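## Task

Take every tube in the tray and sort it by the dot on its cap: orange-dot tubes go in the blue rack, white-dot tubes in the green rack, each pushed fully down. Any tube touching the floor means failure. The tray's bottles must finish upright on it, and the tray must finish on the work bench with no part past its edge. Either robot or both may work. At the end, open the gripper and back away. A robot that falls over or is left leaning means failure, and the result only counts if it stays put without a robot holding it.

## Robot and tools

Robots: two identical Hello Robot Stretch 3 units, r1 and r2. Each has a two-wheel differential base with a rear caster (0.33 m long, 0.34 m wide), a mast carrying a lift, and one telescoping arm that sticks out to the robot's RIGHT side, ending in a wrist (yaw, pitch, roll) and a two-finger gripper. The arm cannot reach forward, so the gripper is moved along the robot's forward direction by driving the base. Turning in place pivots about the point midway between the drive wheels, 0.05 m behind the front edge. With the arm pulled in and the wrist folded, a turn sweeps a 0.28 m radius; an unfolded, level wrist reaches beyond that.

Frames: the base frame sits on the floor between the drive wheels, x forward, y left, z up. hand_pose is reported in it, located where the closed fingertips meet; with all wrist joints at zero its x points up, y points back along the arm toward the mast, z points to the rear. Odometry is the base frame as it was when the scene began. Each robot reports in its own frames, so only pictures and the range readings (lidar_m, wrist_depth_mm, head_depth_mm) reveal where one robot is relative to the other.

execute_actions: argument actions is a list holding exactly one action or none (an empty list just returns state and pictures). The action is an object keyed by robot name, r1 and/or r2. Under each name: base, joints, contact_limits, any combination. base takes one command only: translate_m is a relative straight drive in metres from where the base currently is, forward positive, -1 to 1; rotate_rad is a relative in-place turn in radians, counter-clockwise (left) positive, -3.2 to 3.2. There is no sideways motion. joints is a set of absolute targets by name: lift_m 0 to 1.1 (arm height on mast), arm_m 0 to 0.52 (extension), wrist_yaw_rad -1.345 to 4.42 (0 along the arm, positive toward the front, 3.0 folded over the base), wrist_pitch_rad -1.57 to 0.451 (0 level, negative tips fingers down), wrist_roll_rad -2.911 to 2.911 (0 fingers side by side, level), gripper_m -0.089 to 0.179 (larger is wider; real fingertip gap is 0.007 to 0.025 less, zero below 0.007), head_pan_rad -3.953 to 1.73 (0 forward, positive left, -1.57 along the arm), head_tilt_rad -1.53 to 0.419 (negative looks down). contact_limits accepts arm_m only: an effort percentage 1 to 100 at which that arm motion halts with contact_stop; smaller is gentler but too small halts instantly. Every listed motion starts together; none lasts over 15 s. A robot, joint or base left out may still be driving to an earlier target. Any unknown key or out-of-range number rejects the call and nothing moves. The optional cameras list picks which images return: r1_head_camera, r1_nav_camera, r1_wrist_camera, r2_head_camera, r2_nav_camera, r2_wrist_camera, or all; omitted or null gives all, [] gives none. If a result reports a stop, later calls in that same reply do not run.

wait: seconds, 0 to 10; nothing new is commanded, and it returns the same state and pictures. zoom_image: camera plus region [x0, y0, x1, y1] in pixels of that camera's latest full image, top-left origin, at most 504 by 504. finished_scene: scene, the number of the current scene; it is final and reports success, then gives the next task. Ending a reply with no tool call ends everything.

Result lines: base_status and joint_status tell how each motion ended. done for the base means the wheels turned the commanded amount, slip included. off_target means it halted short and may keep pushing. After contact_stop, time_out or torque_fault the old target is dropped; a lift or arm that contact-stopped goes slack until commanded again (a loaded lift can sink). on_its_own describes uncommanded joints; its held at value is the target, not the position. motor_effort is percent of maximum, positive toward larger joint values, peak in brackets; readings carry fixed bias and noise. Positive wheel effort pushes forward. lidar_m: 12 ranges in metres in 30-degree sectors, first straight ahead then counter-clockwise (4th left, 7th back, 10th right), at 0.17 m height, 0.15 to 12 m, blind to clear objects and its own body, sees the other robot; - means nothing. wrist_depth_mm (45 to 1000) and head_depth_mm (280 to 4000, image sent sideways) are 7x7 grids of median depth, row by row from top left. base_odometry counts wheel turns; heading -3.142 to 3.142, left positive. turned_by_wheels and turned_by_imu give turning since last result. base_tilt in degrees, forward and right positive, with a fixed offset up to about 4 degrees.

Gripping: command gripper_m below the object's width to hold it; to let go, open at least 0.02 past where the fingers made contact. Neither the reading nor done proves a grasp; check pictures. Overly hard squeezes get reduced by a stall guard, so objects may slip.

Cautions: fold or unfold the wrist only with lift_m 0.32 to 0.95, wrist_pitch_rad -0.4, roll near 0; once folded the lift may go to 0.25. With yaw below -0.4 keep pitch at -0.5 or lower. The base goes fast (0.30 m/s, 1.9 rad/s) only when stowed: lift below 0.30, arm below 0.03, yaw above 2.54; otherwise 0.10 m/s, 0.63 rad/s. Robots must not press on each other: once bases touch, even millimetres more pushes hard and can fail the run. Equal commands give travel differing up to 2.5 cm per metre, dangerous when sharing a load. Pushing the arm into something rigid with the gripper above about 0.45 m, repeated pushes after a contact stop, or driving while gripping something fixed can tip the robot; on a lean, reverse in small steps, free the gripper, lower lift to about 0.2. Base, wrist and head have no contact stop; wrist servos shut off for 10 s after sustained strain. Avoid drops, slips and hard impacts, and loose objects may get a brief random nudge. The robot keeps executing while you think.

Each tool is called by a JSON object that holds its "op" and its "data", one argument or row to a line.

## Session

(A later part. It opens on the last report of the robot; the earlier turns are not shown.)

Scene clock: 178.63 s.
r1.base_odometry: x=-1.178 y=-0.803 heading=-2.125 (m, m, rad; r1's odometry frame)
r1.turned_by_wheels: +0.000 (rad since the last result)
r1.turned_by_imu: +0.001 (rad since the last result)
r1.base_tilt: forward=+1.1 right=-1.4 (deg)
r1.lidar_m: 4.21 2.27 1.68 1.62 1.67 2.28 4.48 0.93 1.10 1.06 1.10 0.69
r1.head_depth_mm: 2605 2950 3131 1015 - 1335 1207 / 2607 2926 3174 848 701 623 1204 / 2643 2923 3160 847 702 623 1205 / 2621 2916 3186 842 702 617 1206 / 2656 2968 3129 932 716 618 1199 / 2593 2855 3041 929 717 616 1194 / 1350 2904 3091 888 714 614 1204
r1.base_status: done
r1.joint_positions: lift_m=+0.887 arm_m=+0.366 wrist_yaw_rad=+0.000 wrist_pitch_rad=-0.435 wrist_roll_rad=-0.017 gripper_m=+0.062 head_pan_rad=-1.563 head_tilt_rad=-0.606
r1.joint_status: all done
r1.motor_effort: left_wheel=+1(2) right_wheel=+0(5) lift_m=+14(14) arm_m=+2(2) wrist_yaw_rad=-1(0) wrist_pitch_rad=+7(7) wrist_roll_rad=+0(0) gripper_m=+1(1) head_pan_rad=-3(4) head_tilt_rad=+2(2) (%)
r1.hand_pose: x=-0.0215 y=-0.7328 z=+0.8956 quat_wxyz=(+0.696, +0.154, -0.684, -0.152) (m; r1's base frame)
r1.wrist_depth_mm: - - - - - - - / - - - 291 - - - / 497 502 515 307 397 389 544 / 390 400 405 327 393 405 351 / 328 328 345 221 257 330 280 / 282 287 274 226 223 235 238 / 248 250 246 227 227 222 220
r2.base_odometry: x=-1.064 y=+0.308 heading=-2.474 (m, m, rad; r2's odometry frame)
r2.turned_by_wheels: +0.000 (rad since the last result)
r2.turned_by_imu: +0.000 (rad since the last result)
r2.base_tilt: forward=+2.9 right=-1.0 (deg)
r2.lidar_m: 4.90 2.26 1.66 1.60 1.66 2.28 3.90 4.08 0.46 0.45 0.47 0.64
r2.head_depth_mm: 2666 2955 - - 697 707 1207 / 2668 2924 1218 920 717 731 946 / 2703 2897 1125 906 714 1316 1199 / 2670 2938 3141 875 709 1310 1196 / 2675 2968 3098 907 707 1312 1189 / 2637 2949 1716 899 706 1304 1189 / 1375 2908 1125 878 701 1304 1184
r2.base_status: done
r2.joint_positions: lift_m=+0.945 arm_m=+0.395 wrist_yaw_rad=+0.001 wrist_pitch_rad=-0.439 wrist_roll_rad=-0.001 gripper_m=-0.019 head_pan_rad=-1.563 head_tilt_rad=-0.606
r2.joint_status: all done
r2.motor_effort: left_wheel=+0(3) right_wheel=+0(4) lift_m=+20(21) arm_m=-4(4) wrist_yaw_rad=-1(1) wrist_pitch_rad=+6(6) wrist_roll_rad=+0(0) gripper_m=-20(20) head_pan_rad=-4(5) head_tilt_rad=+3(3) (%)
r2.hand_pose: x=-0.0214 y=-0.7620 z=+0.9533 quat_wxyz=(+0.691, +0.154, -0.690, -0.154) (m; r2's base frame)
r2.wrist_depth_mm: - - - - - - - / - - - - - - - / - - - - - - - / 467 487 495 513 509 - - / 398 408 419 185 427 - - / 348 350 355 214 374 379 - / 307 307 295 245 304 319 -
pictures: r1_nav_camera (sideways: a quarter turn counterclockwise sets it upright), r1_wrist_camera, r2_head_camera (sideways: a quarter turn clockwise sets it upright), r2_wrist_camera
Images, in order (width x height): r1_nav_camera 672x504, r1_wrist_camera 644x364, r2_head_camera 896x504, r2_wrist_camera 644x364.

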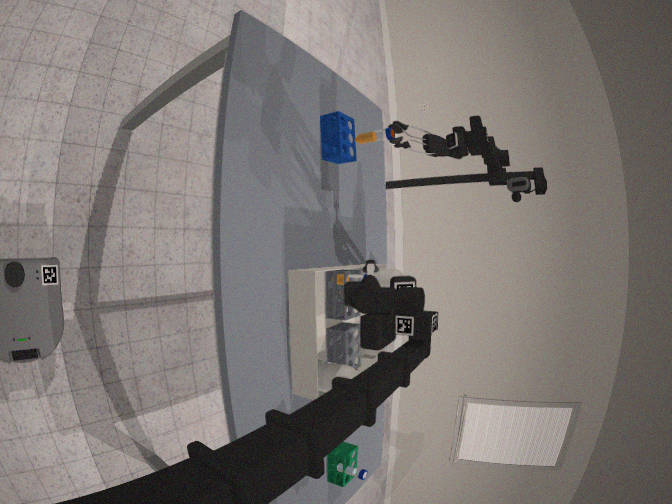

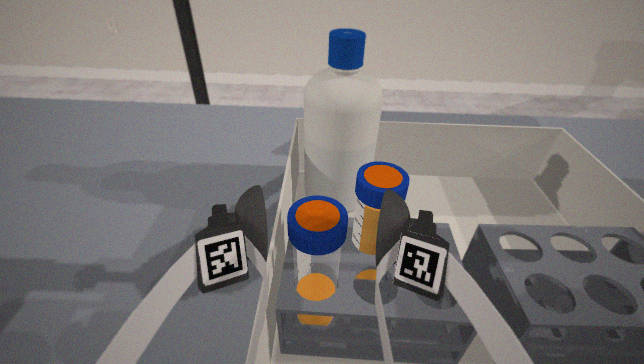

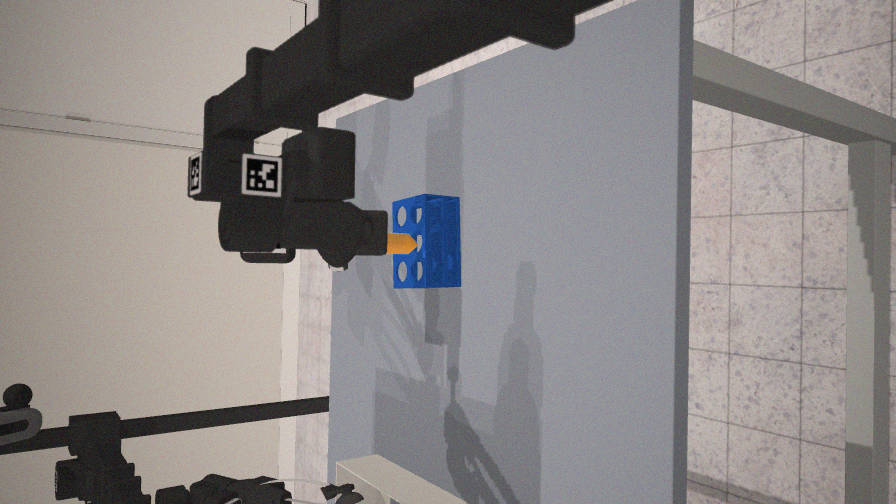

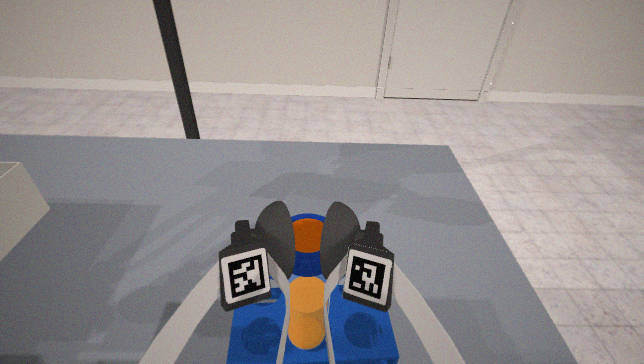

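{"op": "execute_actions", "data": {
  "actions": [
    {"r2":{"base":{"translate_m":-0.002},"joints":{"arm_m":0.406}},"r1":{"joints":{"gripper_m":-0.02}}}
  ],
  "cameras": []
}}

{"op": "execute_actions", "data": {
  "actions": [
    {"r2":{"joints":{"lift_m":0.925}},"r1":{"joints":{"lift_m":1.05}}}
  ],
  "cameras": ["r1_wrist_camera","r2_head_camera","r1_nav_camera","r2_wrist_camera"]
}}

{"op": "zoom_image", "data": {
  "camera": "r2_head_camera",
  "region": [340, 170, 500, 300]
}}

{"op": "zoom_image", "data": {
  "camera": "r1_nav_camera",
  "region": [300, 90, 440, 190]
}}

Scene clock: 190.87 s.
r1.base_odometry: x=-1.178 y=-0.803 heading=-2.125 (m, m, rad; r1's odometry frame)
r1.turned_by_wheels: +0.000 (rad since the last result)
r1.turned_by_imu: +0.001 (rad since the last result)
r1.base_tilt: forward=+1.1 right=-1.4 (deg)
r1.lidar_m: 4.22 2.28 1.68 1.61 1.67 2.28 4.49 0.93 1.10 1.06 1.10 0.69
r1.head_depth_mm: 2622 2905 3139 1014 - 1318 1214 / 2623 2964 3165 849 701 623 1209 / 2647 2937 3183 845 700 621 1203 / 2666 2929 3143 850 701 618 1200 / 2603 2943 3140 934 718 618 1196 / 2602 2872 3031 931 715 614 1201 / 1354 2896 3130 889 712 613 1196
r1.base_status: not commanded
r1.joint_positions: lift_m=+0.887 arm_m=+0.366 wrist_yaw_rad=+0.000 wrist_pitch_rad=-0.433 wrist_roll_rad=-0.017 gripper_m=-0.019 head_pan_rad=-1.563 head_tilt_rad=-0.606
r1.joint_status: all done
r1.motor_effort: left_wheel=+0(1) right_wheel=+0(0) lift_m=+14(13) arm_m=+2(2) wrist_yaw_rad=+0(1) wrist_pitch_rad=+6(7) wrist_roll_rad=+0(0) gripper_m=-14(86) head_pan_rad=-4(4) head_tilt_rad=+2(2) (%)
r1.hand_pose: x=-0.0215 y=-0.7331 z=+0.8962 quat_wxyz=(+0.697, +0.153, -0.684, -0.151) (m; r1's base frame)
r1.wrist_depth_mm: - - - - - - - / - - - 293 - - - / 493 501 516 306 390 389 541 / 398 398 408 326 393 399 357 / 330 336 340 - 281 331 279 / 284 285 282 220 234 238 238 / 252 249 240 229 226 227 221
r2.base_odometry: x=-1.062 y=+0.309 heading=-2.474 (m, m, rad; r2's odometry frame)
r2.turned_by_wheels: +0.000 (rad since the last result)
r2.turned_by_imu: +0.000 (rad since the last result)
r2.base_tilt: forward=+2.8 right=-1.1 (deg)
r2.lidar_m: 4.91 2.26 1.66 1.60 1.67 2.28 3.90 4.03 0.46 0.45 0.47 0.64
r2.head_depth_mm: 2683 2984 3256 - 698 707 1206 / 2669 2910 1218 919 716 730 961 / 2684 2876 1144 907 714 1317 1199 / 2682 2959 3147 878 710 1309 1195 / 2677 2995 3055 908 708 1309 1195 / 2665 2960 1726 902 704 1301 1187 / 1375 2898 1181 882 702 1299 1187
r2.base_status: done
r2.joint_positions: lift_m=+0.945 arm_m=+0.406 wrist_yaw_rad=+0.001 wrist_pitch_rad=-0.439 wrist_roll_rad=-0.001 gripper_m=-0.019 head_pan_rad=-1.563 head_tilt_rad=-0.606
r2.joint_status: all done
r2.motor_effort: left_wheel=+1(3) right_wheel=+0(3) lift_m=+19(20) arm_m=+4(7) wrist_yaw_rad=-1(1) wrist_pitch_rad=+7(6) wrist_roll_rad=+0(0) gripper_m=-20(20) head_pan_rad=-5(4) head_tilt_rad=+3(3) (%)
r2.hand_pose: x=-0.0214 y=-0.7725 z=+0.9533 quat_wxyz=(+0.691, +0.154, -0.690, -0.154) (m; r2's base frame)
r2.wrist_depth_mm: - - - - - - - / - - - - - - - / - - - - - - - / 486 490 505 509 517 - - / 402 406 416 184 427 - - / 349 354 355 214 370 376 - / 304 308 284 261 301 321 -
pictures: none
No camera images: the call's "cameras" was empty. Leave "cameras" out to get every camera's image.

Scene clock: 193.20 s.
r1.base_odometry: x=-1.178 y=-0.803 heading=-2.125 (m, m, rad; r1's odometry frame)
r1.turned_by_wheels: +0.000 (rad since the last result)
r1.turned_by_imu: +0.000 (rad since the last result)
r1.base_tilt: forward=+1.1 right=-1.4 (deg)
r1.lidar_m: 4.20 2.27 1.67 1.61 1.67 2.28 4.49 0.93 1.11 1.06 1.10 0.69
r1.head_depth_mm: 2572 3037 3079 697 706 624 1208 / 2587 2951 3109 860 700 620 1211 / 2595 - 3100 864 701 620 1206 / 2622 2880 1193 860 702 619 1203 / 2608 2918 3158 933 719 618 1201 / 2582 2871 2977 928 718 616 1200 / 1376 2869 3006 886 715 613 1196
r1.base_status: not commanded
r1.joint_positions: lift_m=+1.049 arm_m=+0.366 wrist_yaw_rad=+0.000 wrist_pitch_rad=-0.436 wrist_roll_rad=-0.017 gripper_m=-0.019 head_pan_rad=-1.563 head_tilt_rad=-0.606
r1.joint_status: all done
r1.motor_effort: left_wheel=+1(1) right_wheel=-1(0) lift_m=+61(70) arm_m=+2(2) wrist_yaw_rad=+0(1) wrist_pitch_rad=+7(8) wrist_roll_rad=+0(0) gripper_m=-13(13) head_pan_rad=-3(4) head_tilt_rad=+1(3) (%)
r1.hand_pose: x=-0.0215 y=-0.7327 z=+1.0577 quat_wxyz=(+0.696, +0.154, -0.684, -0.152) (m; r1's base frame)
r1.wrist_depth_mm: - - - - - - - / - - - - - - - / - - - - - - - / 644 648 670 - - - - / 543 540 553 - 501 553 576 / 472 464 463 426 474 469 488 / 403 410 417 336 365 370 423
r2.base_odometry: x=-1.062 y=+0.309 heading=-2.474 (m, m, rad; r2's odometry frame)
r2.turned_by_wheels: +0.000 (rad since the last result)
r2.turned_by_imu: +0.000 (rad since the last result)
r2.base_tilt: forward=+2.9 right=-1.1 (deg)
r2.lidar_m: 4.89 2.26 1.66 1.60 1.66 2.27 3.91 4.08 0.46 0.45 0.47 0.64
r2.head_depth_mm: 2672 2960 3180 - 686 730 1209 / 2670 2929 - 885 716 730 959 / 2674 2911 - 906 713 1314 1199 / 2665 3004 3092 879 709 1316 1197 / 2664 2986 3068 905 708 1304 1191 / 2659 2935 1713 900 703 1304 1195 / 2643 2981 3025 882 703 1300 1186
r2.base_status: not commanded
r2.joint_positions: lift_m=+0.925 arm_m=+0.406 wrist_yaw_rad=+0.000 wrist_pitch_rad=-0.439 wrist_roll_rad=-0.001 gripper_m=-0.019 head_pan_rad=-1.563 head_tilt_rad=-0.606
r2.joint_status: all done
r2.motor_effort: left_wheel=+1(0) right_wheel=+0(0) lift_m=+19(19) arm_m=+4(4) wrist_yaw_rad=-1(1) wrist_pitch_rad=+6(7) wrist_roll_rad=+0(0) gripper_m=-19(20) head_pan_rad=-5(4) head_tilt_rad=+3(3) (%)
r2.hand_pose: x=-0.0214 y=-0.7724 z=+0.9333 quat_wxyz=(+0.691, +0.154, -0.690, -0.154) (m; r2's base frame)
r2.wrist_depth_mm: - - - - - - - / - - - - - - - / 572 - - - - - - / 456 454 468 473 485 - - / 381 382 390 184 403 433 - / 329 329 331 213 348 349 - / 285 290 271 227 284 300 -
pictures: r1_nav_camera (sideways: a quarter turn counterclockwise sets it upright), r1_wrist_camera, r2_head_camera (sideways: a quarter turn clockwise sets it upright), r2_wrist_camera
Images, in order (width x height): r1_nav_camera 672x504, r1_wrist_camera 644x364, r2_head_camera 896x504, r2_wrist_camera 644x364.

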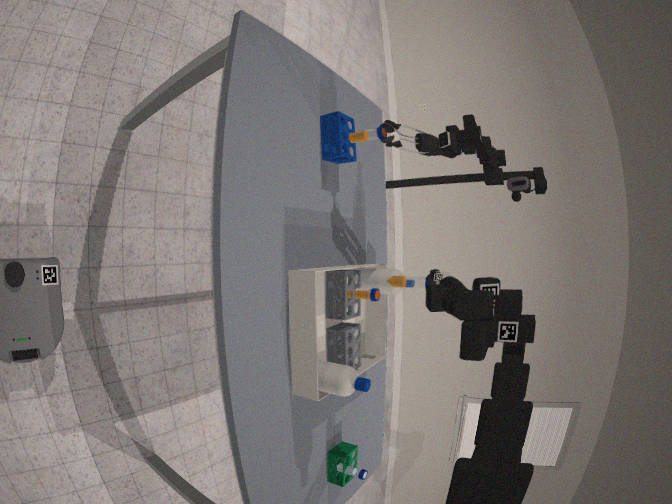

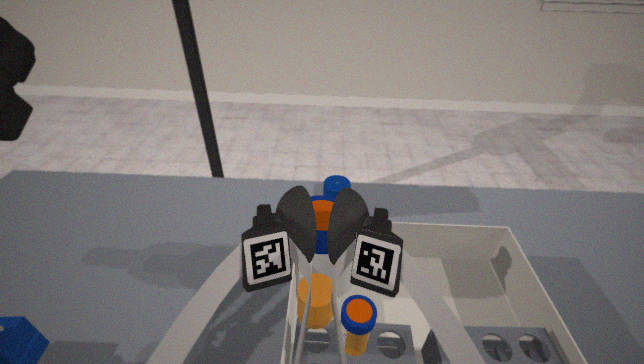

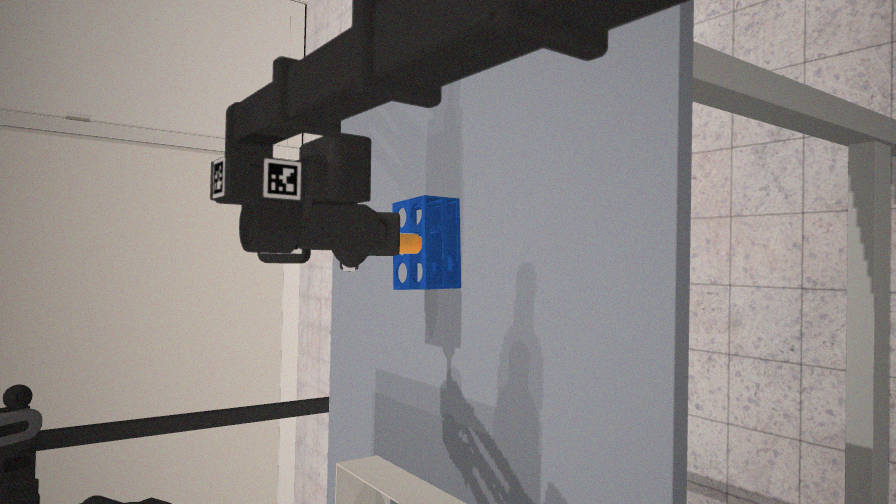

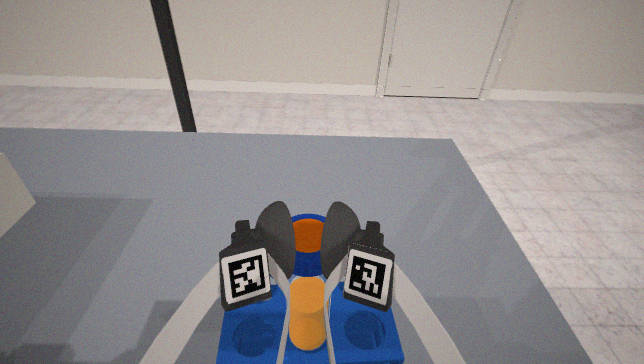

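Region (340, 170, 500, 300) of r2_head_camera's 896x504 image, scaled by 3.150, with more detail than that image has; it fills the top 410 rows of this view, and the rest is white.

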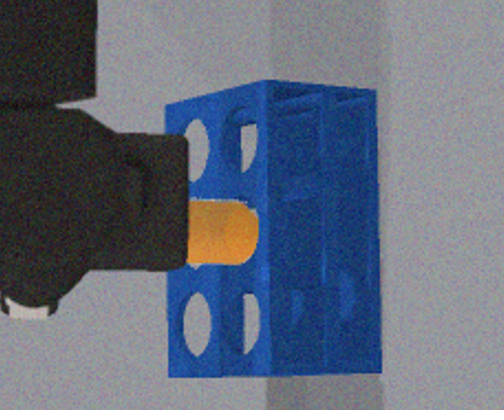

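Region (300, 90, 440, 190) of r1_nav_camera's 672x504 image, scaled by 3.600, with more detail than that image has; it fills the top 360 rows of this view, and the rest is white.

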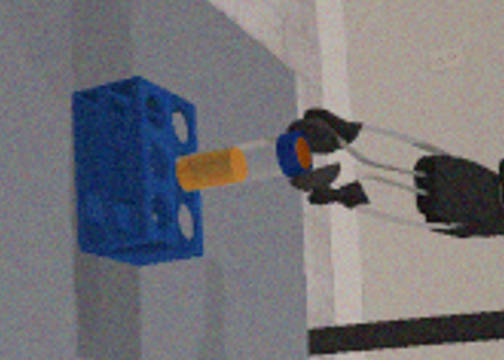

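{"op": "execute_actions", "data": {
  "actions": [
    {"r2":{"joints":{"lift_m":0.887}},"r1":{"base":{"translate_m":0.15}}}
  ],
  "cameras": []
}}

{"op": "execute_actions", "data": {
  "actions": [
    {"r2":{"joints":{"gripper_m":0.065}}}
  ],
  "cameras": ["r2_wrist_camera"]
}}

{"op": "execute_actions", "data": {
  "actions": [
    {"r2":{"joints":{"arm_m":0.03}}}
  ],
  "cameras": []
}}

{"op": "execute_actions", "data": {
  "actions": [
    {"r1":{"base":{"translate_m":0.22},"joints":{"lift_m":0.96}}}
  ],
  "cameras": ["r1_wrist_camera","r1_head_camera","r2_head_camera","r2_wrist_camera"]
}}

Scene clock: 202.33 s.
r1.base_odometry: x=-1.257 y=-0.931 heading=-2.125 (m, m, rad; r1's odometry frame)
r1.turned_by_wheels: +0.000 (rad since the last result)
r1.turned_by_imu: +0.002 (rad since the last result)
r1.base_tilt: forward=+1.1 right=-1.4 (deg)
r1.lidar_m: 4.05 2.29 1.68 1.61 1.68 2.29 4.63 1.06 1.10 1.06 0.57 0.58
r1.head_depth_mm: 2588 3032 3114 894 704 623 1212 / 2565 2901 3151 858 700 622 1202 / 2515 - 3130 926 726 622 1205 / 2635 2920 3106 937 722 619 1203 / 2588 2889 3005 932 717 619 1196 / 1408 1230 1117 859 716 616 1196 / 2635 2863 3111 886 713 614 1200
r1.base_status: done
r1.joint_positions: lift_m=+1.049 arm_m=+0.366 wrist_yaw_rad=+0.000 wrist_pitch_rad=-0.436 wrist_roll_rad=-0.017 gripper_m=-0.019 head_pan_rad=-1.563 head_tilt_rad=-0.606
r1.joint_status: not commanded
r1.motor_effort: left_wheel=+1(4) right_wheel=-1(4) lift_m=+61(61) arm_m=+2(2) wrist_yaw_rad=-1(0) wrist_pitch_rad=+7(7) wrist_roll_rad=+0(0) gripper_m=-14(13) head_pan_rad=-4(4) head_tilt_rad=+1(2) (%)
r1.hand_pose: x=-0.0215 y=-0.7327 z=+1.0577 quat_wxyz=(+0.696, +0.154, -0.684, -0.152) (m; r1's base frame)
r1.wrist_depth_mm: 346 - - - - - - / - 386 - - - - - / - 379 - - - - - / - 610 677 - - - - / 536 537 553 - 408 495 545 / 313 460 462 455 445 495 471 / 333 357 412 410 399 342 381
r2.base_odometry: x=-1.062 y=+0.309 heading=-2.474 (m, m, rad; r2's odometry frame)
r2.turned_by_wheels: +0.000 (rad since the last result)
r2.turned_by_imu: +0.000 (rad since the last result)
r2.base_tilt: forward=+2.8 right=-1.1 (deg)
r2.lidar_m: 4.90 2.27 1.66 1.60 1.67 2.27 3.90 4.07 0.46 0.45 0.47 0.64
r2.head_depth_mm: 2661 2962 3162 2449 - 1027 1204 / 2675 2965 3172 904 715 731 960 / 2665 2972 - 885 713 1312 1201 / 2688 2987 3176 873 709 1314 1198 / 2678 2938 1721 906 709 1304 1198 / 1216 1572 1191 901 703 1303 1187 / 845 2944 3054 881 703 1300 1185
r2.base_status: not commanded
r2.joint_positions: lift_m=+0.887 arm_m=+0.406 wrist_yaw_rad=-0.001 wrist_pitch_rad=-0.439 wrist_roll_rad=-0.001 gripper_m=-0.019 head_pan_rad=-1.563 head_tilt_rad=-0.606
r2.joint_status: all done
r2.motor_effort: left_wheel=+0(1) right_wheel=-1(0) lift_m=+20(19) arm_m=+4(4) wrist_yaw_rad=+0(1) wrist_pitch_rad=+6(6) wrist_roll_rad=+0(0) gripper_m=-20(20) head_pan_rad=-5(5) head_tilt_rad=+2(2) (%)
r2.hand_pose: x=-0.0217 y=-0.7724 z=+0.8953 quat_wxyz=(+0.691, +0.154, -0.690, -0.154) (m; r2's base frame)
r2.wrist_depth_mm: - - - - - - - / - - - - - - - / 490 501 508 525 535 - - / 396 399 406 410 420 - - / 331 335 341 183 349 349 - / 286 288 289 211 307 301 - / 250 252 213 206 229 261 272
pictures: none
No camera images: the call's "cameras" was empty. Leave "cameras" out to get every camera's image.

Scene clock: 203.67 s.
r1.base_odometry: x=-1.257 y=-0.931 heading=-2.125 (m, m, rad; r1's odometry frame)
r1.turned_by_wheels: +0.000 (rad since the last result)
r1.turned_by_imu: +0.000 (rad since the last result)
r1.base_tilt: forward=+1.1 right=-1.4 (deg)
r1.lidar_m: 4.05 2.30 1.68 1.61 1.67 2.28 4.62 1.07 1.10 1.06 0.58 0.58
r1.head_depth_mm: 2560 3007 3143 894 704 624 1210 / 2555 2924 3147 856 702 624 1209 / 2545 - 3130 919 725 622 1204 / 2635 2941 3092 937 719 618 1203 / 2602 2870 2997 931 719 617 1200 / 1407 1231 1114 860 715 616 1201 / 2627 2835 3134 886 713 615 1202
r1.base_status: not commanded
r1.joint_positions: lift_m=+1.049 arm_m=+0.366 wrist_yaw_rad=+0.000 wrist_pitch_rad=-0.436 wrist_roll_rad=-0.017 gripper_m=-0.019 head_pan_rad=-1.563 head_tilt_rad=-0.606
r1.joint_status: not commanded
r1.motor_effort: left_wheel=+1(0) right_wheel=-1(0) lift_m=+61(61) arm_m=+2(2) wrist_yaw_rad=+0(0) wrist_pitch_rad=+7(7) wrist_roll_rad=+0(0) gripper_m=-13(13) head_pan_rad=-4(4) head_tilt_rad=+1(1) (%)
r1.hand_pose: x=-0.0215 y=-0.7327 z=+1.0577 quat_wxyz=(+0.696, +0.154, -0.684, -0.152) (m; r1's base frame)
r1.wrist_depth_mm: 346 - - - - - - / - 387 - - - - - / - 374 - - - - - / - 621 679 - - - - / 536 538 565 - 408 494 538 / 324 460 459 459 442 482 470 / 337 361 416 409 399 343 384
r2.base_odometry: x=-1.062 y=+0.309 heading=-2.474 (m, m, rad; r2's odometry frame)
r2.turned_by_wheels: +0.000 (rad since the last result)
r2.turned_by_imu: +0.000 (rad since the last result)
r2.base_tilt: forward=+2.8 right=-1.1 (deg)
r2.lidar_m: 4.89 2.26 1.66 1.60 1.66 2.29 3.91 4.07 0.47 0.45 0.46 0.64
r2.head_depth_mm: 2661 2946 3169 2457 - 1026 1204 / 2649 2985 3173 903 715 731 962 / 2662 3006 - 884 711 1317 1202 / 2680 2988 3239 876 711 1310 1198 / 2663 2930 1712 905 706 1308 1196 / 1212 1563 1189 904 704 1304 1189 / 848 2918 3019 883 700 1299 1185
r2.base_status: not commanded
r2.joint_positions: lift_m=+0.887 arm_m=+0.406 wrist_yaw_rad=-0.001 wrist_pitch_rad=-0.439 wrist_roll_rad=-0.001 gripper_m=+0.065 head_pan_rad=-1.563 head_tilt_rad=-0.606
r2.joint_status: all done
r2.motor_effort: left_wheel=+0(0) right_wheel=+0(0) lift_m=+19(19) arm_m=+4(4) wrist_yaw_rad=+1(0) wrist_pitch_rad=+6(6) wrist_roll_rad=+0(0) gripper_m=+0(79) head_pan_rad=-5(4) head_tilt_rad=+2(2) (%)
r2.hand_pose: x=-0.0217 y=-0.7724 z=+0.8953 quat_wxyz=(+0.691, +0.154, -0.690, -0.154) (m; r2's base frame)
r2.wrist_depth_mm: - - - - - - - / - - - - - - - / 490 489 503 518 538 - - / 393 404 409 415 419 - - / 333 334 352 187 359 357 - / 285 287 243 213 - 300 - / 250 254 215 206 252 262 271
pictures: r2_wrist_camera
Images, in order (width x height): r2_wrist_camera 644x364.

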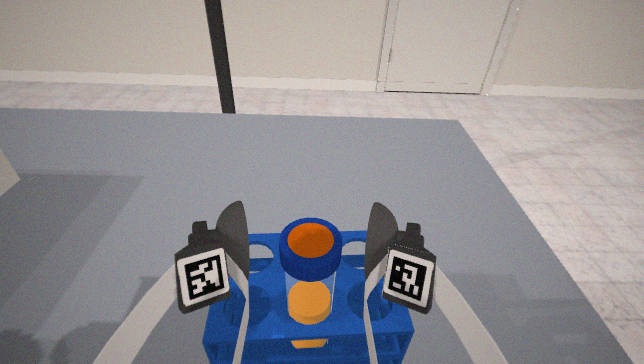

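Scene clock: 207.63 s.
r1.base_odometry: x=-1.257 y=-0.931 heading=-2.125 (m, m, rad; r1's odometry frame)
r1.turned_by_wheels: +0.000 (rad since the last result)
r1.turned_by_imu: +0.001 (rad since the last result)
r1.base_tilt: forward=+1.1 right=-1.4 (deg)
r1.lidar_m: 4.06 2.30 1.68 1.62 1.67 2.29 4.64 1.07 1.10 1.06 0.58 0.58
r1.head_depth_mm: 2611 3007 3113 895 704 625 1212 / 2572 2929 3161 860 701 621 1203 / 2590 - 3094 928 722 619 1199 / 2623 2920 3050 934 722 617 1205 / 2598 2874 3002 938 719 616 1197 / 1413 2835 3112 859 715 614 1202 / 2622 2934 3090 883 714 615 1199
r1.base_status: not commanded
r1.joint_positions: lift_m=+1.049 arm_m=+0.366 wrist_yaw_rad=+0.000 wrist_pitch_rad=-0.436 wrist_roll_rad=-0.017 gripper_m=-0.019 head_pan_rad=-1.563 head_tilt_rad=-0.606
r1.joint_status: not commanded
r1.motor_effort: left_wheel=+1(1) right_wheel=-1(1) lift_m=+61(61) arm_m=+2(2) wrist_yaw_rad=-1(1) wrist_pitch_rad=+7(7) wrist_roll_rad=+0(0) gripper_m=-14(14) head_pan_rad=-4(4) head_tilt_rad=+2(2) (%)
r1.hand_pose: x=-0.0215 y=-0.7327 z=+1.0577 quat_wxyz=(+0.696, +0.154, -0.684, -0.152) (m; r1's base frame)
r1.wrist_depth_mm: - - - - - - - / - - - - - - - / - - - - - - - / - 649 677 - - - - / 550 552 561 - 406 495 534 / 469 478 464 465 440 483 473 / 344 361 411 404 400 345 385
r2.base_odometry: x=-1.062 y=+0.309 heading=-2.474 (m, m, rad; r2's odometry frame)
r2.turned_by_wheels: +0.000 (rad since the last result)
r2.turned_by_imu: +0.000 (rad since the last result)
r2.base_tilt: forward=+2.9 right=-1.1 (deg)
r2.lidar_m: 4.90 2.27 1.66 1.60 1.66 2.28 3.90 4.04 0.47 0.45 0.46 0.64
r2.head_depth_mm: 2668 2966 3169 2265 781 - - / 2665 2950 3139 923 738 - - / 2676 2980 3118 907 738 - - / 2677 2985 3096 877 758 - 1194 / 2652 2958 1715 908 708 1307 1194 / 1215 1576 1189 902 705 1304 1188 / 849 2945 3026 881 702 1298 1186
r2.base_status: not commanded
r2.joint_positions: lift_m=+0.887 arm_m=+0.030 wrist_yaw_rad=+0.000 wrist_pitch_rad=-0.439 wrist_roll_rad=-0.001 gripper_m=+0.065 head_pan_rad=-1.563 head_tilt_rad=-0.606
r2.joint_status: all done
r2.motor_effort: left_wheel=+1(0) right_wheel=-1(0) lift_m=+19(19) arm_m=-4(7) wrist_yaw_rad=+0(1) wrist_pitch_rad=+6(6) wrist_roll_rad=+0(0) gripper_m=+1(0) head_pan_rad=-5(5) head_tilt_rad=+4(3) (%)
r2.hand_pose: x=-0.0216 y=-0.3970 z=+0.8953 quat_wxyz=(+0.691, +0.154, -0.690, -0.154) (m; r2's base frame)
r2.wrist_depth_mm: - - - - - - - / 491 611 682 665 778 - - / 447 505 507 511 537 - - / 395 404 409 418 419 - - / 336 340 349 348 360 354 - / 286 288 285 295 - 303 - / 260 262 262 265 267 270 -
pictures: none
No camera images: the call's "cameras" was empty. Leave "cameras" out to get every camera's image.

Scene clock: 210.80 s.
r1.base_odometry: x=-1.373 y=-1.118 heading=-2.125 (m, m, rad; r1's odometry frame)
r1.turned_by_wheels: +0.000 (rad since the last result)
r1.turned_by_imu: +0.002 (rad since the last result)
r1.base_tilt: forward=+1.1 right=-1.4 (deg)
r1.lidar_m: 3.83 2.29 1.66 1.61 1.67 2.29 4.85 1.27 1.10 1.06 0.45 4.01
r1.head_depth_mm: 2654 2917 - 875 717 623 1213 / 2644 2895 1206 942 723 623 1211 / 2675 2870 - 945 726 621 1205 / 1381 1601 1672 855 721 619 1199 / 2542 2939 3131 929 716 617 1199 / 2667 2913 3091 928 714 617 859 / 2606 2970 3128 2235 766 614 1168
r1.base_status: done
r1.joint_positions: lift_m=+0.961 arm_m=+0.366 wrist_yaw_rad=+0.000 wrist_pitch_rad=-0.437 wrist_roll_rad=-0.017 gripper_m=-0.019 head_pan_rad=-1.563 head_tilt_rad=-0.606
r1.joint_status: all done
r1.motor_effort: left_wheel=+1(3) right_wheel=-1(5) lift_m=+14(58) arm_m=+2(2) wrist_yaw_rad=-1(0) wrist_pitch_rad=+7(7) wrist_roll_rad=+0(0) gripper_m=-14(14) head_pan_rad=-4(3) head_tilt_rad=+2(3) (%)
r1.hand_pose: x=-0.0215 y=-0.7327 z=+0.9694 quat_wxyz=(+0.696, +0.155, -0.684, -0.152) (m; r1's base frame)
r1.wrist_depth_mm: - - - - - - - / - - - - - - - / - - - - - - - / - - 528 549 526 535 529 / - 451 441 - 440 453 398 / - 368 360 283 369 383 378 / 337 323 281 285 327 331 336
r2.base_odometry: x=-1.062 y=+0.309 heading=-2.474 (m, m, rad; r2's odometry frame)
r2.turned_by_wheels: +0.000 (rad since the last result)
r2.turned_by_imu: +0.000 (rad since the last result)
r2.base_tilt: forward=+2.9 right=-1.2 (deg)
r2.lidar_m: 4.90 2.26 1.66 1.60 1.66 2.28 3.91 4.06 0.46 0.45 0.47 0.64
r2.head_depth_mm: 2644 2956 3144 2264 781 - - / 2657 2996 3152 921 739 - - / 2654 2965 3119 909 737 - - / 1344 883 1144 876 758 - 1198 / 1322 2987 3093 907 708 1308 1192 / 2671 2996 3053 901 704 1301 1191 / 2695 2991 3003 880 702 1300 1185
r2.base_status: not commanded
r2.joint_positions: lift_m=+0.887 arm_m=+0.030 wrist_yaw_rad=+0.000 wrist_pitch_rad=-0.439 wrist_roll_rad=-0.001 gripper_m=+0.065 head_pan_rad=-1.563 head_tilt_rad=-0.606
r2.joint_status: not commanded
r2.motor_effort: left_wheel=+1(0) right_wheel=+0(0) lift_m=+19(19) arm_m=-4(4) wrist_yaw_rad=+1(1) wrist_pitch_rad=+6(6) wrist_roll_rad=+0(0) gripper_m=+0(1) head_pan_rad=-6(5) head_tilt_rad=+4(3) (%)
r2.hand_pose: x=-0.0216 y=-0.3970 z=+0.8953 quat_wxyz=(+0.691, +0.154, -0.690, -0.154) (m; r2's base frame)
r2.wrist_depth_mm: - - - - - - - / 483 608 671 662 763 - - / 451 497 510 511 531 - - / 401 401 406 414 421 - - / 338 339 351 346 361 353 - / 284 290 285 296 - 302 - / 260 259 261 265 267 270 -
pictures: r1_head_camera (sideways: a quarter turn clockwise sets it upright), r1_wrist_camera, r2_head_camera (sideways: a quarter turn clockwise sets it upright), r2_wrist_camera
Images, in order (width x height): r1_head_camera 896x504, r1_wrist_camera 644x364, r2_head_camera 896x504, r2_wrist_camera 644x364.

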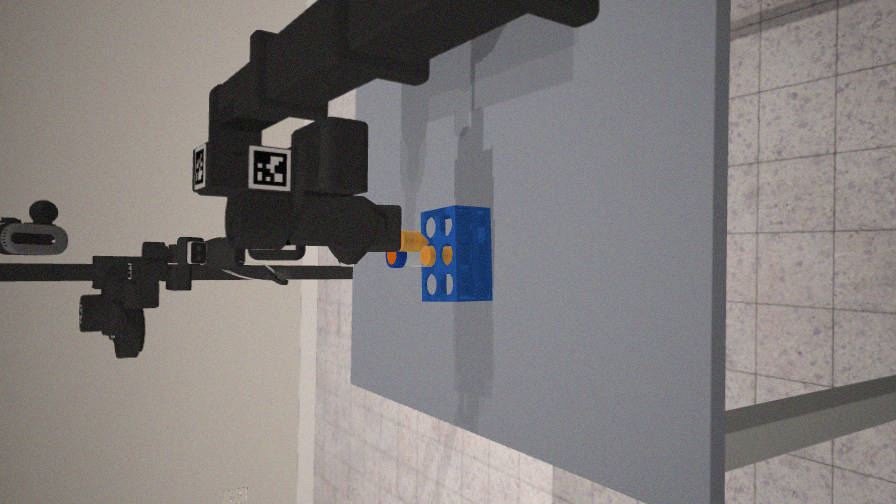

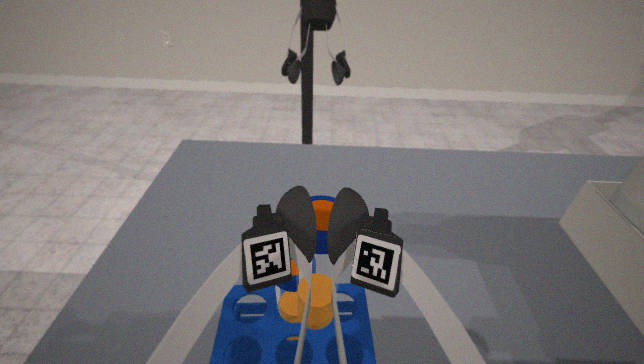

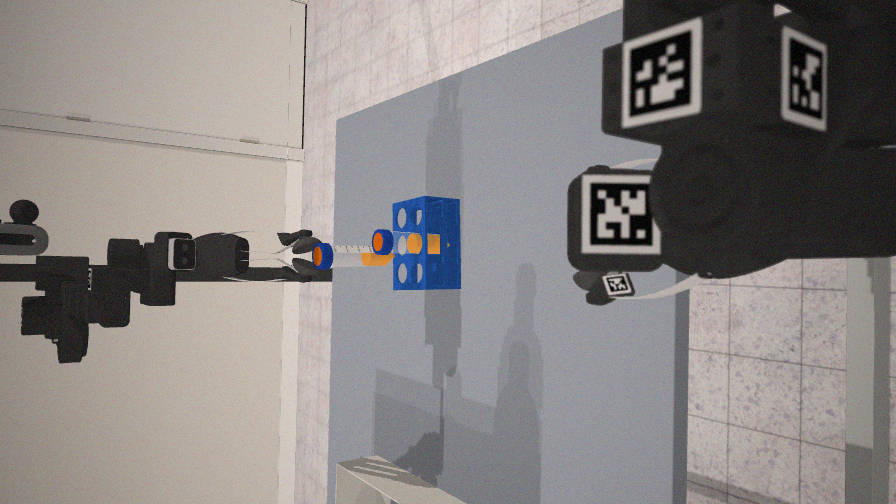

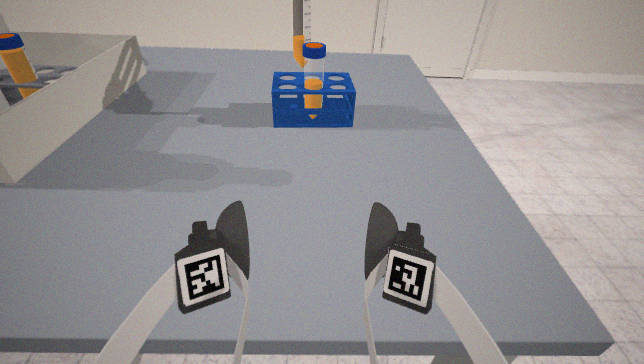

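{"op": "execute_actions", "data": {
  "actions": [
    {"r1":{"joints":{"arm_m":0.352}}}
  ],
  "cameras": []
}}

{"op": "execute_actions", "data": {
  "actions": [
    {"r1":{"base":{"translate_m":0.058},"joints":{"lift_m":0.948}}}
  ],
  "cameras": ["r1_wrist_camera","r1_head_camera","r2_head_camera","r2_wrist_camera"]
}}

{"op": "zoom_image", "data": {
  "camera": "r1_head_camera",
  "region": [370, 150, 530, 280]
}}

{"op": "zoom_image", "data": {
  "camera": "r2_head_camera",
  "region": [310, 170, 470, 300]
}}

Scene clock: 223.60 s.
r1.base_odometry: x=-1.373 y=-1.118 heading=-2.125 (m, m, rad; r1's odometry frame)
r1.turned_by_wheels: +0.000 (rad since the last result)
r1.turned_by_imu: +0.001 (rad since the last result)
r1.base_tilt: forward=+1.1 right=-1.4 (deg)
r1.lidar_m: 3.85 2.29 1.67 1.61 1.68 2.28 4.85 1.27 1.10 1.06 0.45 3.98
r1.head_depth_mm: 2617 2921 - 874 728 624 1211 / 2640 2874 - 937 725 622 1211 / 2653 2851 - 940 720 621 1205 / 1387 1602 1690 856 721 619 1208 / 2560 2908 3121 929 718 617 1202 / 2656 2936 3110 929 717 616 863 / 2667 2900 3111 2263 765 614 1171
r1.base_status: not commanded
r1.joint_positions: lift_m=+0.961 arm_m=+0.352 wrist_yaw_rad=+0.000 wrist_pitch_rad=-0.437 wrist_roll_rad=-0.017 gripper_m=-0.019 head_pan_rad=-1.563 head_tilt_rad=-0.606
r1.joint_status: all done
r1.motor_effort: left_wheel=+1(1) right_wheel=-1(1) lift_m=+14(14) arm_m=-4(4) wrist_yaw_rad=+0(0) wrist_pitch_rad=+7(7) wrist_roll_rad=+0(0) gripper_m=-13(13) head_pan_rad=-4(3) head_tilt_rad=+2(3) (%)
r1.hand_pose: x=-0.0215 y=-0.7193 z=+0.9694 quat_wxyz=(+0.696, +0.155, -0.684, -0.152) (m; r1's base frame)
r1.wrist_depth_mm: - - - - - - - / - - - - - - - / - - - - - - - / - - 528 542 532 549 429 / - 446 443 - 441 445 398 / - 367 346 289 373 386 372 / 337 321 279 280 331 332 338
r2.base_odometry: x=-1.062 y=+0.309 heading=-2.474 (m, m, rad; r2's odometry frame)
r2.turned_by_wheels: +0.000 (rad since the last result)
r2.turned_by_imu: +0.000 (rad since the last result)
r2.base_tilt: forward=+2.8 right=-1.1 (deg)
r2.lidar_m: 4.89 2.26 1.66 1.60 1.66 2.29 3.92 4.07 0.46 0.45 0.47 0.64
r2.head_depth_mm: 2664 2969 3139 2259 782 - - / 2667 2952 3145 920 740 - - / 2675 2970 3137 908 737 - - / 1353 901 1140 875 758 - 1197 / 1322 2975 3085 905 708 1307 1191 / 2700 3012 3045 901 704 1298 1188 / 2690 2978 3011 881 701 1298 1190
r2.base_status: not commanded
r2.joint_positions: lift_m=+0.887 arm_m=+0.030 wrist_yaw_rad=+0.000 wrist_pitch_rad=-0.439 wrist_roll_rad=-0.001 gripper_m=+0.065 head_pan_rad=-1.563 head_tilt_rad=-0.606
r2.joint_status: not commanded
r2.motor_effort: left_wheel=+1(0) right_wheel=+0(0) lift_m=+19(19) arm_m=-4(4) wrist_yaw_rad=+0(0) wrist_pitch_rad=+6(7) wrist_roll_rad=+0(0) gripper_m=+0(0) head_pan_rad=-5(4) head_tilt_rad=+2(3) (%)
r2.hand_pose: x=-0.0216 y=-0.3970 z=+0.8953 quat_wxyz=(+0.691, +0.154, -0.690, -0.154) (m; r2's base frame)
r2.wrist_depth_mm: - - - - - - - / 486 611 684 650 750 - - / 446 507 513 515 534 - - / 394 398 412 414 421 - - / 333 336 354 345 362 358 - / 285 288 284 294 - 304 - / 261 261 263 264 267 272 -
pictures: none
No camera images: the call's "cameras" was empty. Leave "cameras" out to get every camera's image.

Scene clock: 225.87 s.
r1.base_odometry: x=-1.404 y=-1.167 heading=-2.125 (m, m, rad; r1's odometry frame)
r1.turned_by_wheels: +0.000 (rad since the last result)
r1.turned_by_imu: +0.001 (rad since the last result)
r1.base_tilt: forward=+1.1 right=-1.3 (deg)
r1.lidar_m: 3.78 2.30 1.65 1.61 1.68 2.29 4.91 1.33 1.10 0.48 0.43 3.95
r1.head_depth_mm: 2641 2892 3109 - 726 624 1221 / 2667 2877 - 944 725 623 1210 / 2627 2871 - 892 723 622 1205 / 1406 1314 3092 865 722 618 1205 / 2601 2962 3138 929 719 618 1203 / 2644 2881 3115 2160 715 616 1124 / 2643 2926 3137 2247 1739 1339 1200
r1.base_status: done
r1.joint_positions: lift_m=+0.949 arm_m=+0.352 wrist_yaw_rad=+0.000 wrist_pitch_rad=-0.437 wrist_roll_rad=-0.017 gripper_m=-0.019 head_pan_rad=-1.563 head_tilt_rad=-0.606
r1.joint_status: all done
r1.motor_effort: left_wheel=+1(4) right_wheel=-1(5) lift_m=+14(9) arm_m=-4(4) wrist_yaw_rad=+0(1) wrist_pitch_rad=+7(7) wrist_roll_rad=+0(0) gripper_m=-14(13) head_pan_rad=-4(4) head_tilt_rad=+3(2) (%)
r1.hand_pose: x=-0.0215 y=-0.7193 z=+0.9574 quat_wxyz=(+0.696, +0.155, -0.684, -0.152) (m; r1's base frame)
r1.wrist_depth_mm: - - - - - - - / - - - - - - - / - - - - - - - / - - 499 536 514 523 528 / - - 420 - 422 437 427 / - 372 350 284 349 369 370 / - 314 315 266 270 320 322
r2.base_odometry: x=-1.062 y=+0.309 heading=-2.474 (m, m, rad; r2's odometry frame)
r2.turned_by_wheels: +0.000 (rad since the last result)
r2.turned_by_imu: +0.000 (rad since the last result)
r2.base_tilt: forward=+2.9 right=-1.2 (deg)
r2.lidar_m: 4.89 2.26 1.65 1.60 1.66 2.28 3.90 4.08 0.46 0.45 0.47 0.64
r2.head_depth_mm: 2647 2968 3165 2258 781 - - / 2670 2973 3141 922 740 - - / 2675 2894 1213 906 737 - - / 1352 1574 1207 875 758 - 1194 / 2650 2997 3059 909 708 1308 1196 / 2683 2972 3024 903 704 1304 1193 / 2688 2986 3035 879 701 1297 1186
r2.base_status: not commanded
r2.joint_positions: lift_m=+0.887 arm_m=+0.030 wrist_yaw_rad=+0.000 wrist_pitch_rad=-0.439 wrist_roll_rad=-0.001 gripper_m=+0.065 head_pan_rad=-1.563 head_tilt_rad=-0.606
r2.joint_status: not commanded
r2.motor_effort: left_wheel=+1(0) right_wheel=-1(0) lift_m=+20(18) arm_m=-4(4) wrist_yaw_rad=+0(0) wrist_pitch_rad=+6(6) wrist_roll_rad=+0(0) gripper_m=+0(0) head_pan_rad=-5(5) head_tilt_rad=+3(3) (%)
r2.hand_pose: x=-0.0216 y=-0.3970 z=+0.8953 quat_wxyz=(+0.691, +0.154, -0.690, -0.154) (m; r2's base frame)
r2.wrist_depth_mm: - - - - - - - / 491 611 675 654 761 - - / 442 499 513 509 533 - - / 396 403 410 411 423 - - / 331 337 354 346 361 356 - / 286 287 284 296 - 301 - / 259 262 260 266 266 269 -
pictures: r1_head_camera (sideways: a quarter turn clockwise sets it upright), r1_wrist_camera, r2_head_camera (sideways: a quarter turn clockwise sets it upright), r2_wrist_camera
Images, in order (width x height): r1_head_camera 896x504, r1_wrist_camera 644x364, r2_head_camera 896x504, r2_wrist_camera 644x364.

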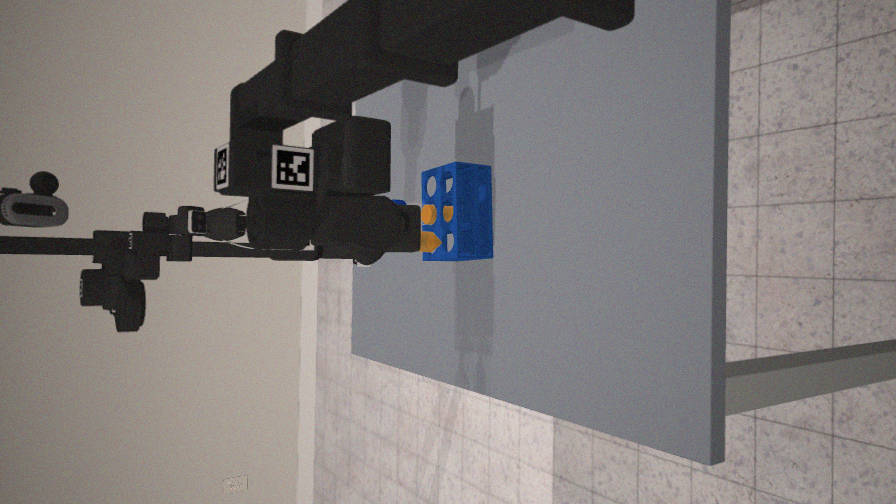

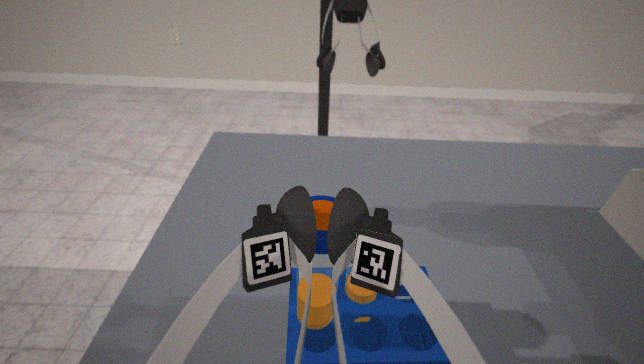

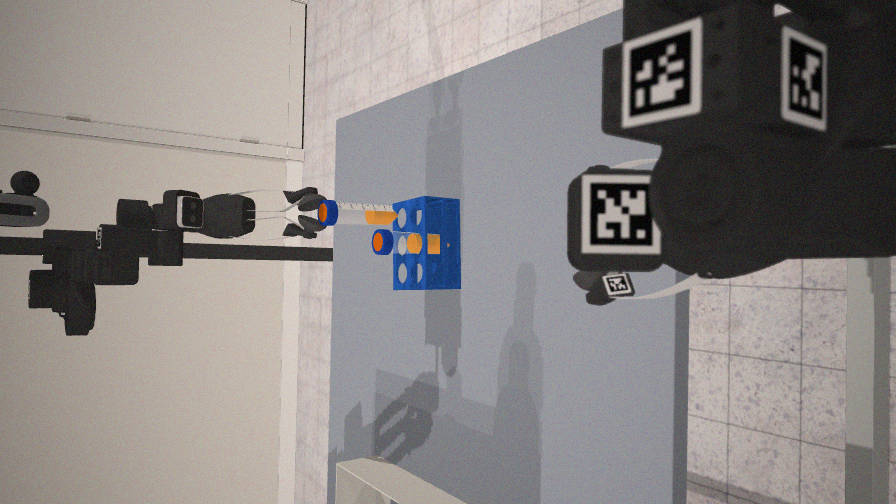

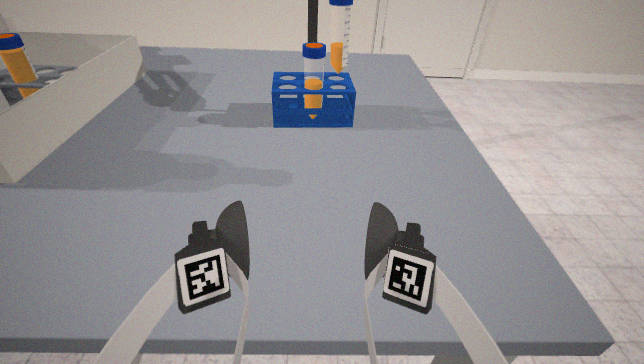

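Region (370, 150, 530, 280) of r1_head_camera's 896x504 image, scaled by 3.150, with more detail than that image has; it fills the top 410 rows of this view, and the rest is white.

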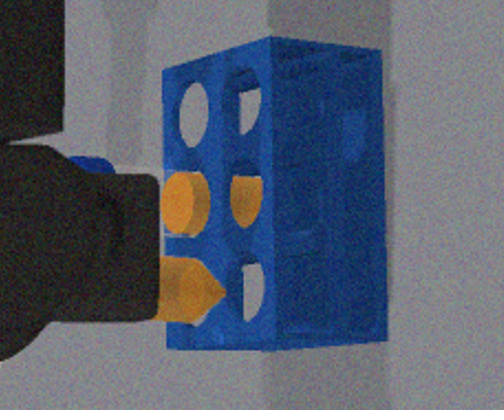

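Region (310, 170, 470, 300) of r2_head_camera's 896x504 image, scaled by 3.150, with more detail than that image has; it fills the top 410 rows of this view, and the rest is white.

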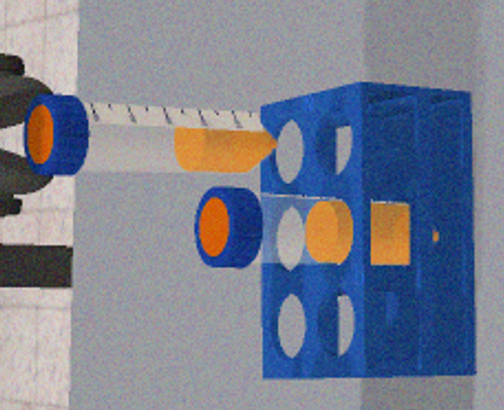

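{"op": "execute_actions", "data": {
  "actions": [
    {"r1":{"joints":{"arm_m":0.349,"lift_m":0.925}}}
  ],
  "cameras": ["r1_wrist_camera","r2_head_camera"]
}}

{"op": "zoom_image", "data": {
  "camera": "r2_head_camera",
  "region": [310, 170, 470, 300]
}}

Scene clock: 232.77 s.
r1.base_odometry: x=-1.404 y=-1.167 heading=-2.125 (m, m, rad; r1's odometry frame)
r1.turned_by_wheels: +0.000 (rad since the last result)
r1.turned_by_imu: +0.001 (rad since the last result)
r1.base_tilt: forward=+1.1 right=-1.4 (deg)
r1.lidar_m: 3.78 2.30 1.64 1.61 1.67 2.29 4.90 1.32 1.10 0.48 0.43 3.94
r1.head_depth_mm: 2649 2928 3119 - 702 607 1205 / 2630 2929 - 902 724 623 1203 / 2653 2866 - 858 719 620 1204 / 1404 1377 3143 862 721 619 1204 / 2649 2915 3125 930 717 618 1207 / 2647 2984 3126 2152 715 617 1122 / 2640 2928 3090 2268 1726 1335 1190
r1.base_status: not commanded
r1.joint_positions: lift_m=+0.926 arm_m=+0.349 wrist_yaw_rad=+0.000 wrist_pitch_rad=-0.437 wrist_roll_rad=-0.017 gripper_m=-0.019 head_pan_rad=-1.563 head_tilt_rad=-0.606
r1.joint_status: all done
r1.motor_effort: left_wheel=+1(1) right_wheel=-1(1) lift_m=+14(13) arm_m=-4(3) wrist_yaw_rad=+0(1) wrist_pitch_rad=+7(7) wrist_roll_rad=+0(0) gripper_m=-13(14) head_pan_rad=-4(4) head_tilt_rad=+2(2) (%)
r1.hand_pose: x=-0.0215 y=-0.7163 z=+0.9344 quat_wxyz=(+0.696, +0.155, -0.684, -0.152) (m; r1's base frame)
r1.wrist_depth_mm: - - - - - - - / - - - - - - - / - - - 590 595 - - / - - 463 490 479 488 471 / - - 392 - 398 404 403 / - 330 323 261 288 343 345 / - 289 292 250 250 297 301
r2.base_odometry: x=-1.062 y=+0.309 heading=-2.474 (m, m, rad; r2's odometry frame)
r2.turned_by_wheels: +0.000 (rad since the last result)
r2.turned_by_imu: +0.000 (rad since the last result)
r2.base_tilt: forward=+2.9 right=-1.1 (deg)
r2.lidar_m: 4.90 2.27 1.66 1.60 1.67 2.28 3.91 4.08 0.46 0.45 0.47 0.64
r2.head_depth_mm: 2647 2948 3145 2242 781 - - / 2666 2990 3162 922 741 - - / 2676 2923 1215 904 737 - - / 1375 935 1206 877 759 - 1199 / 2594 2996 3058 903 710 1310 1194 / 2684 2987 3048 901 705 1304 1187 / 2683 2970 3008 881 702 1300 1186
r2.base_status: not commanded
r2.joint_positions: lift_m=+0.887 arm_m=+0.030 wrist_yaw_rad=+0.000 wrist_pitch_rad=-0.439 wrist_roll_rad=-0.001 gripper_m=+0.065 head_pan_rad=-1.563 head_tilt_rad=-0.606
r2.joint_status: not commanded
r2.motor_effort: left_wheel=+0(1) right_wheel=-1(0) lift_m=+19(19) arm_m=-4(4) wrist_yaw_rad=+0(1) wrist_pitch_rad=+6(6) wrist_roll_rad=+0(0) gripper_m=+1(0) head_pan_rad=-6(5) head_tilt_rad=+2(3) (%)
r2.hand_pose: x=-0.0216 y=-0.3970 z=+0.8953 quat_wxyz=(+0.691, +0.154, -0.690, -0.154) (m; r2's base frame)
r2.wrist_depth_mm: - - - - - - - / 487 608 674 622 771 - - / 445 497 509 509 537 - - / 395 398 410 422 422 - - / 334 339 352 344 360 358 - / 283 289 285 297 - 302 - / 259 260 261 262 267 272 -
pictures: r1_wrist_camera, r2_head_camera (sideways: a quarter turn clockwise sets it upright)
Images, in order (width x height): r1_wrist_camera 644x364, r2_head_camera 896x504.

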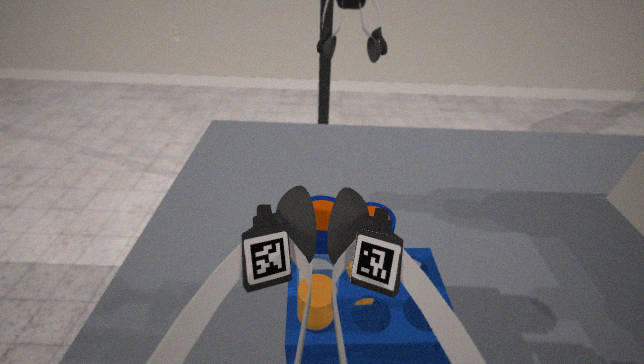

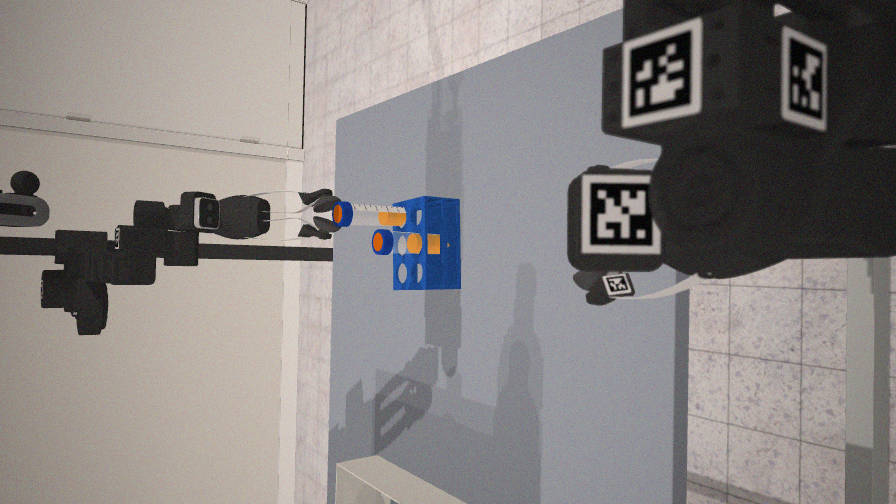

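Region (310, 170, 470, 300) of r2_head_camera's 896x504 image, scaled by 3.150, with more detail than that image has; it fills the top 410 rows of this view, and the rest is white.

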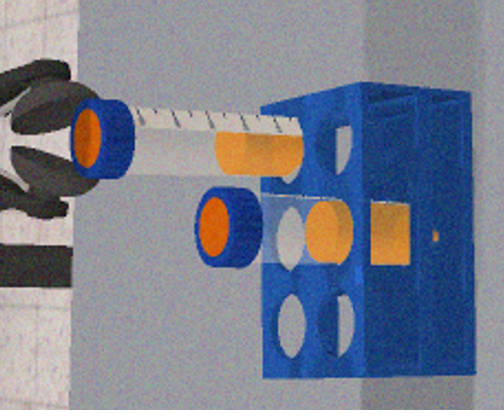

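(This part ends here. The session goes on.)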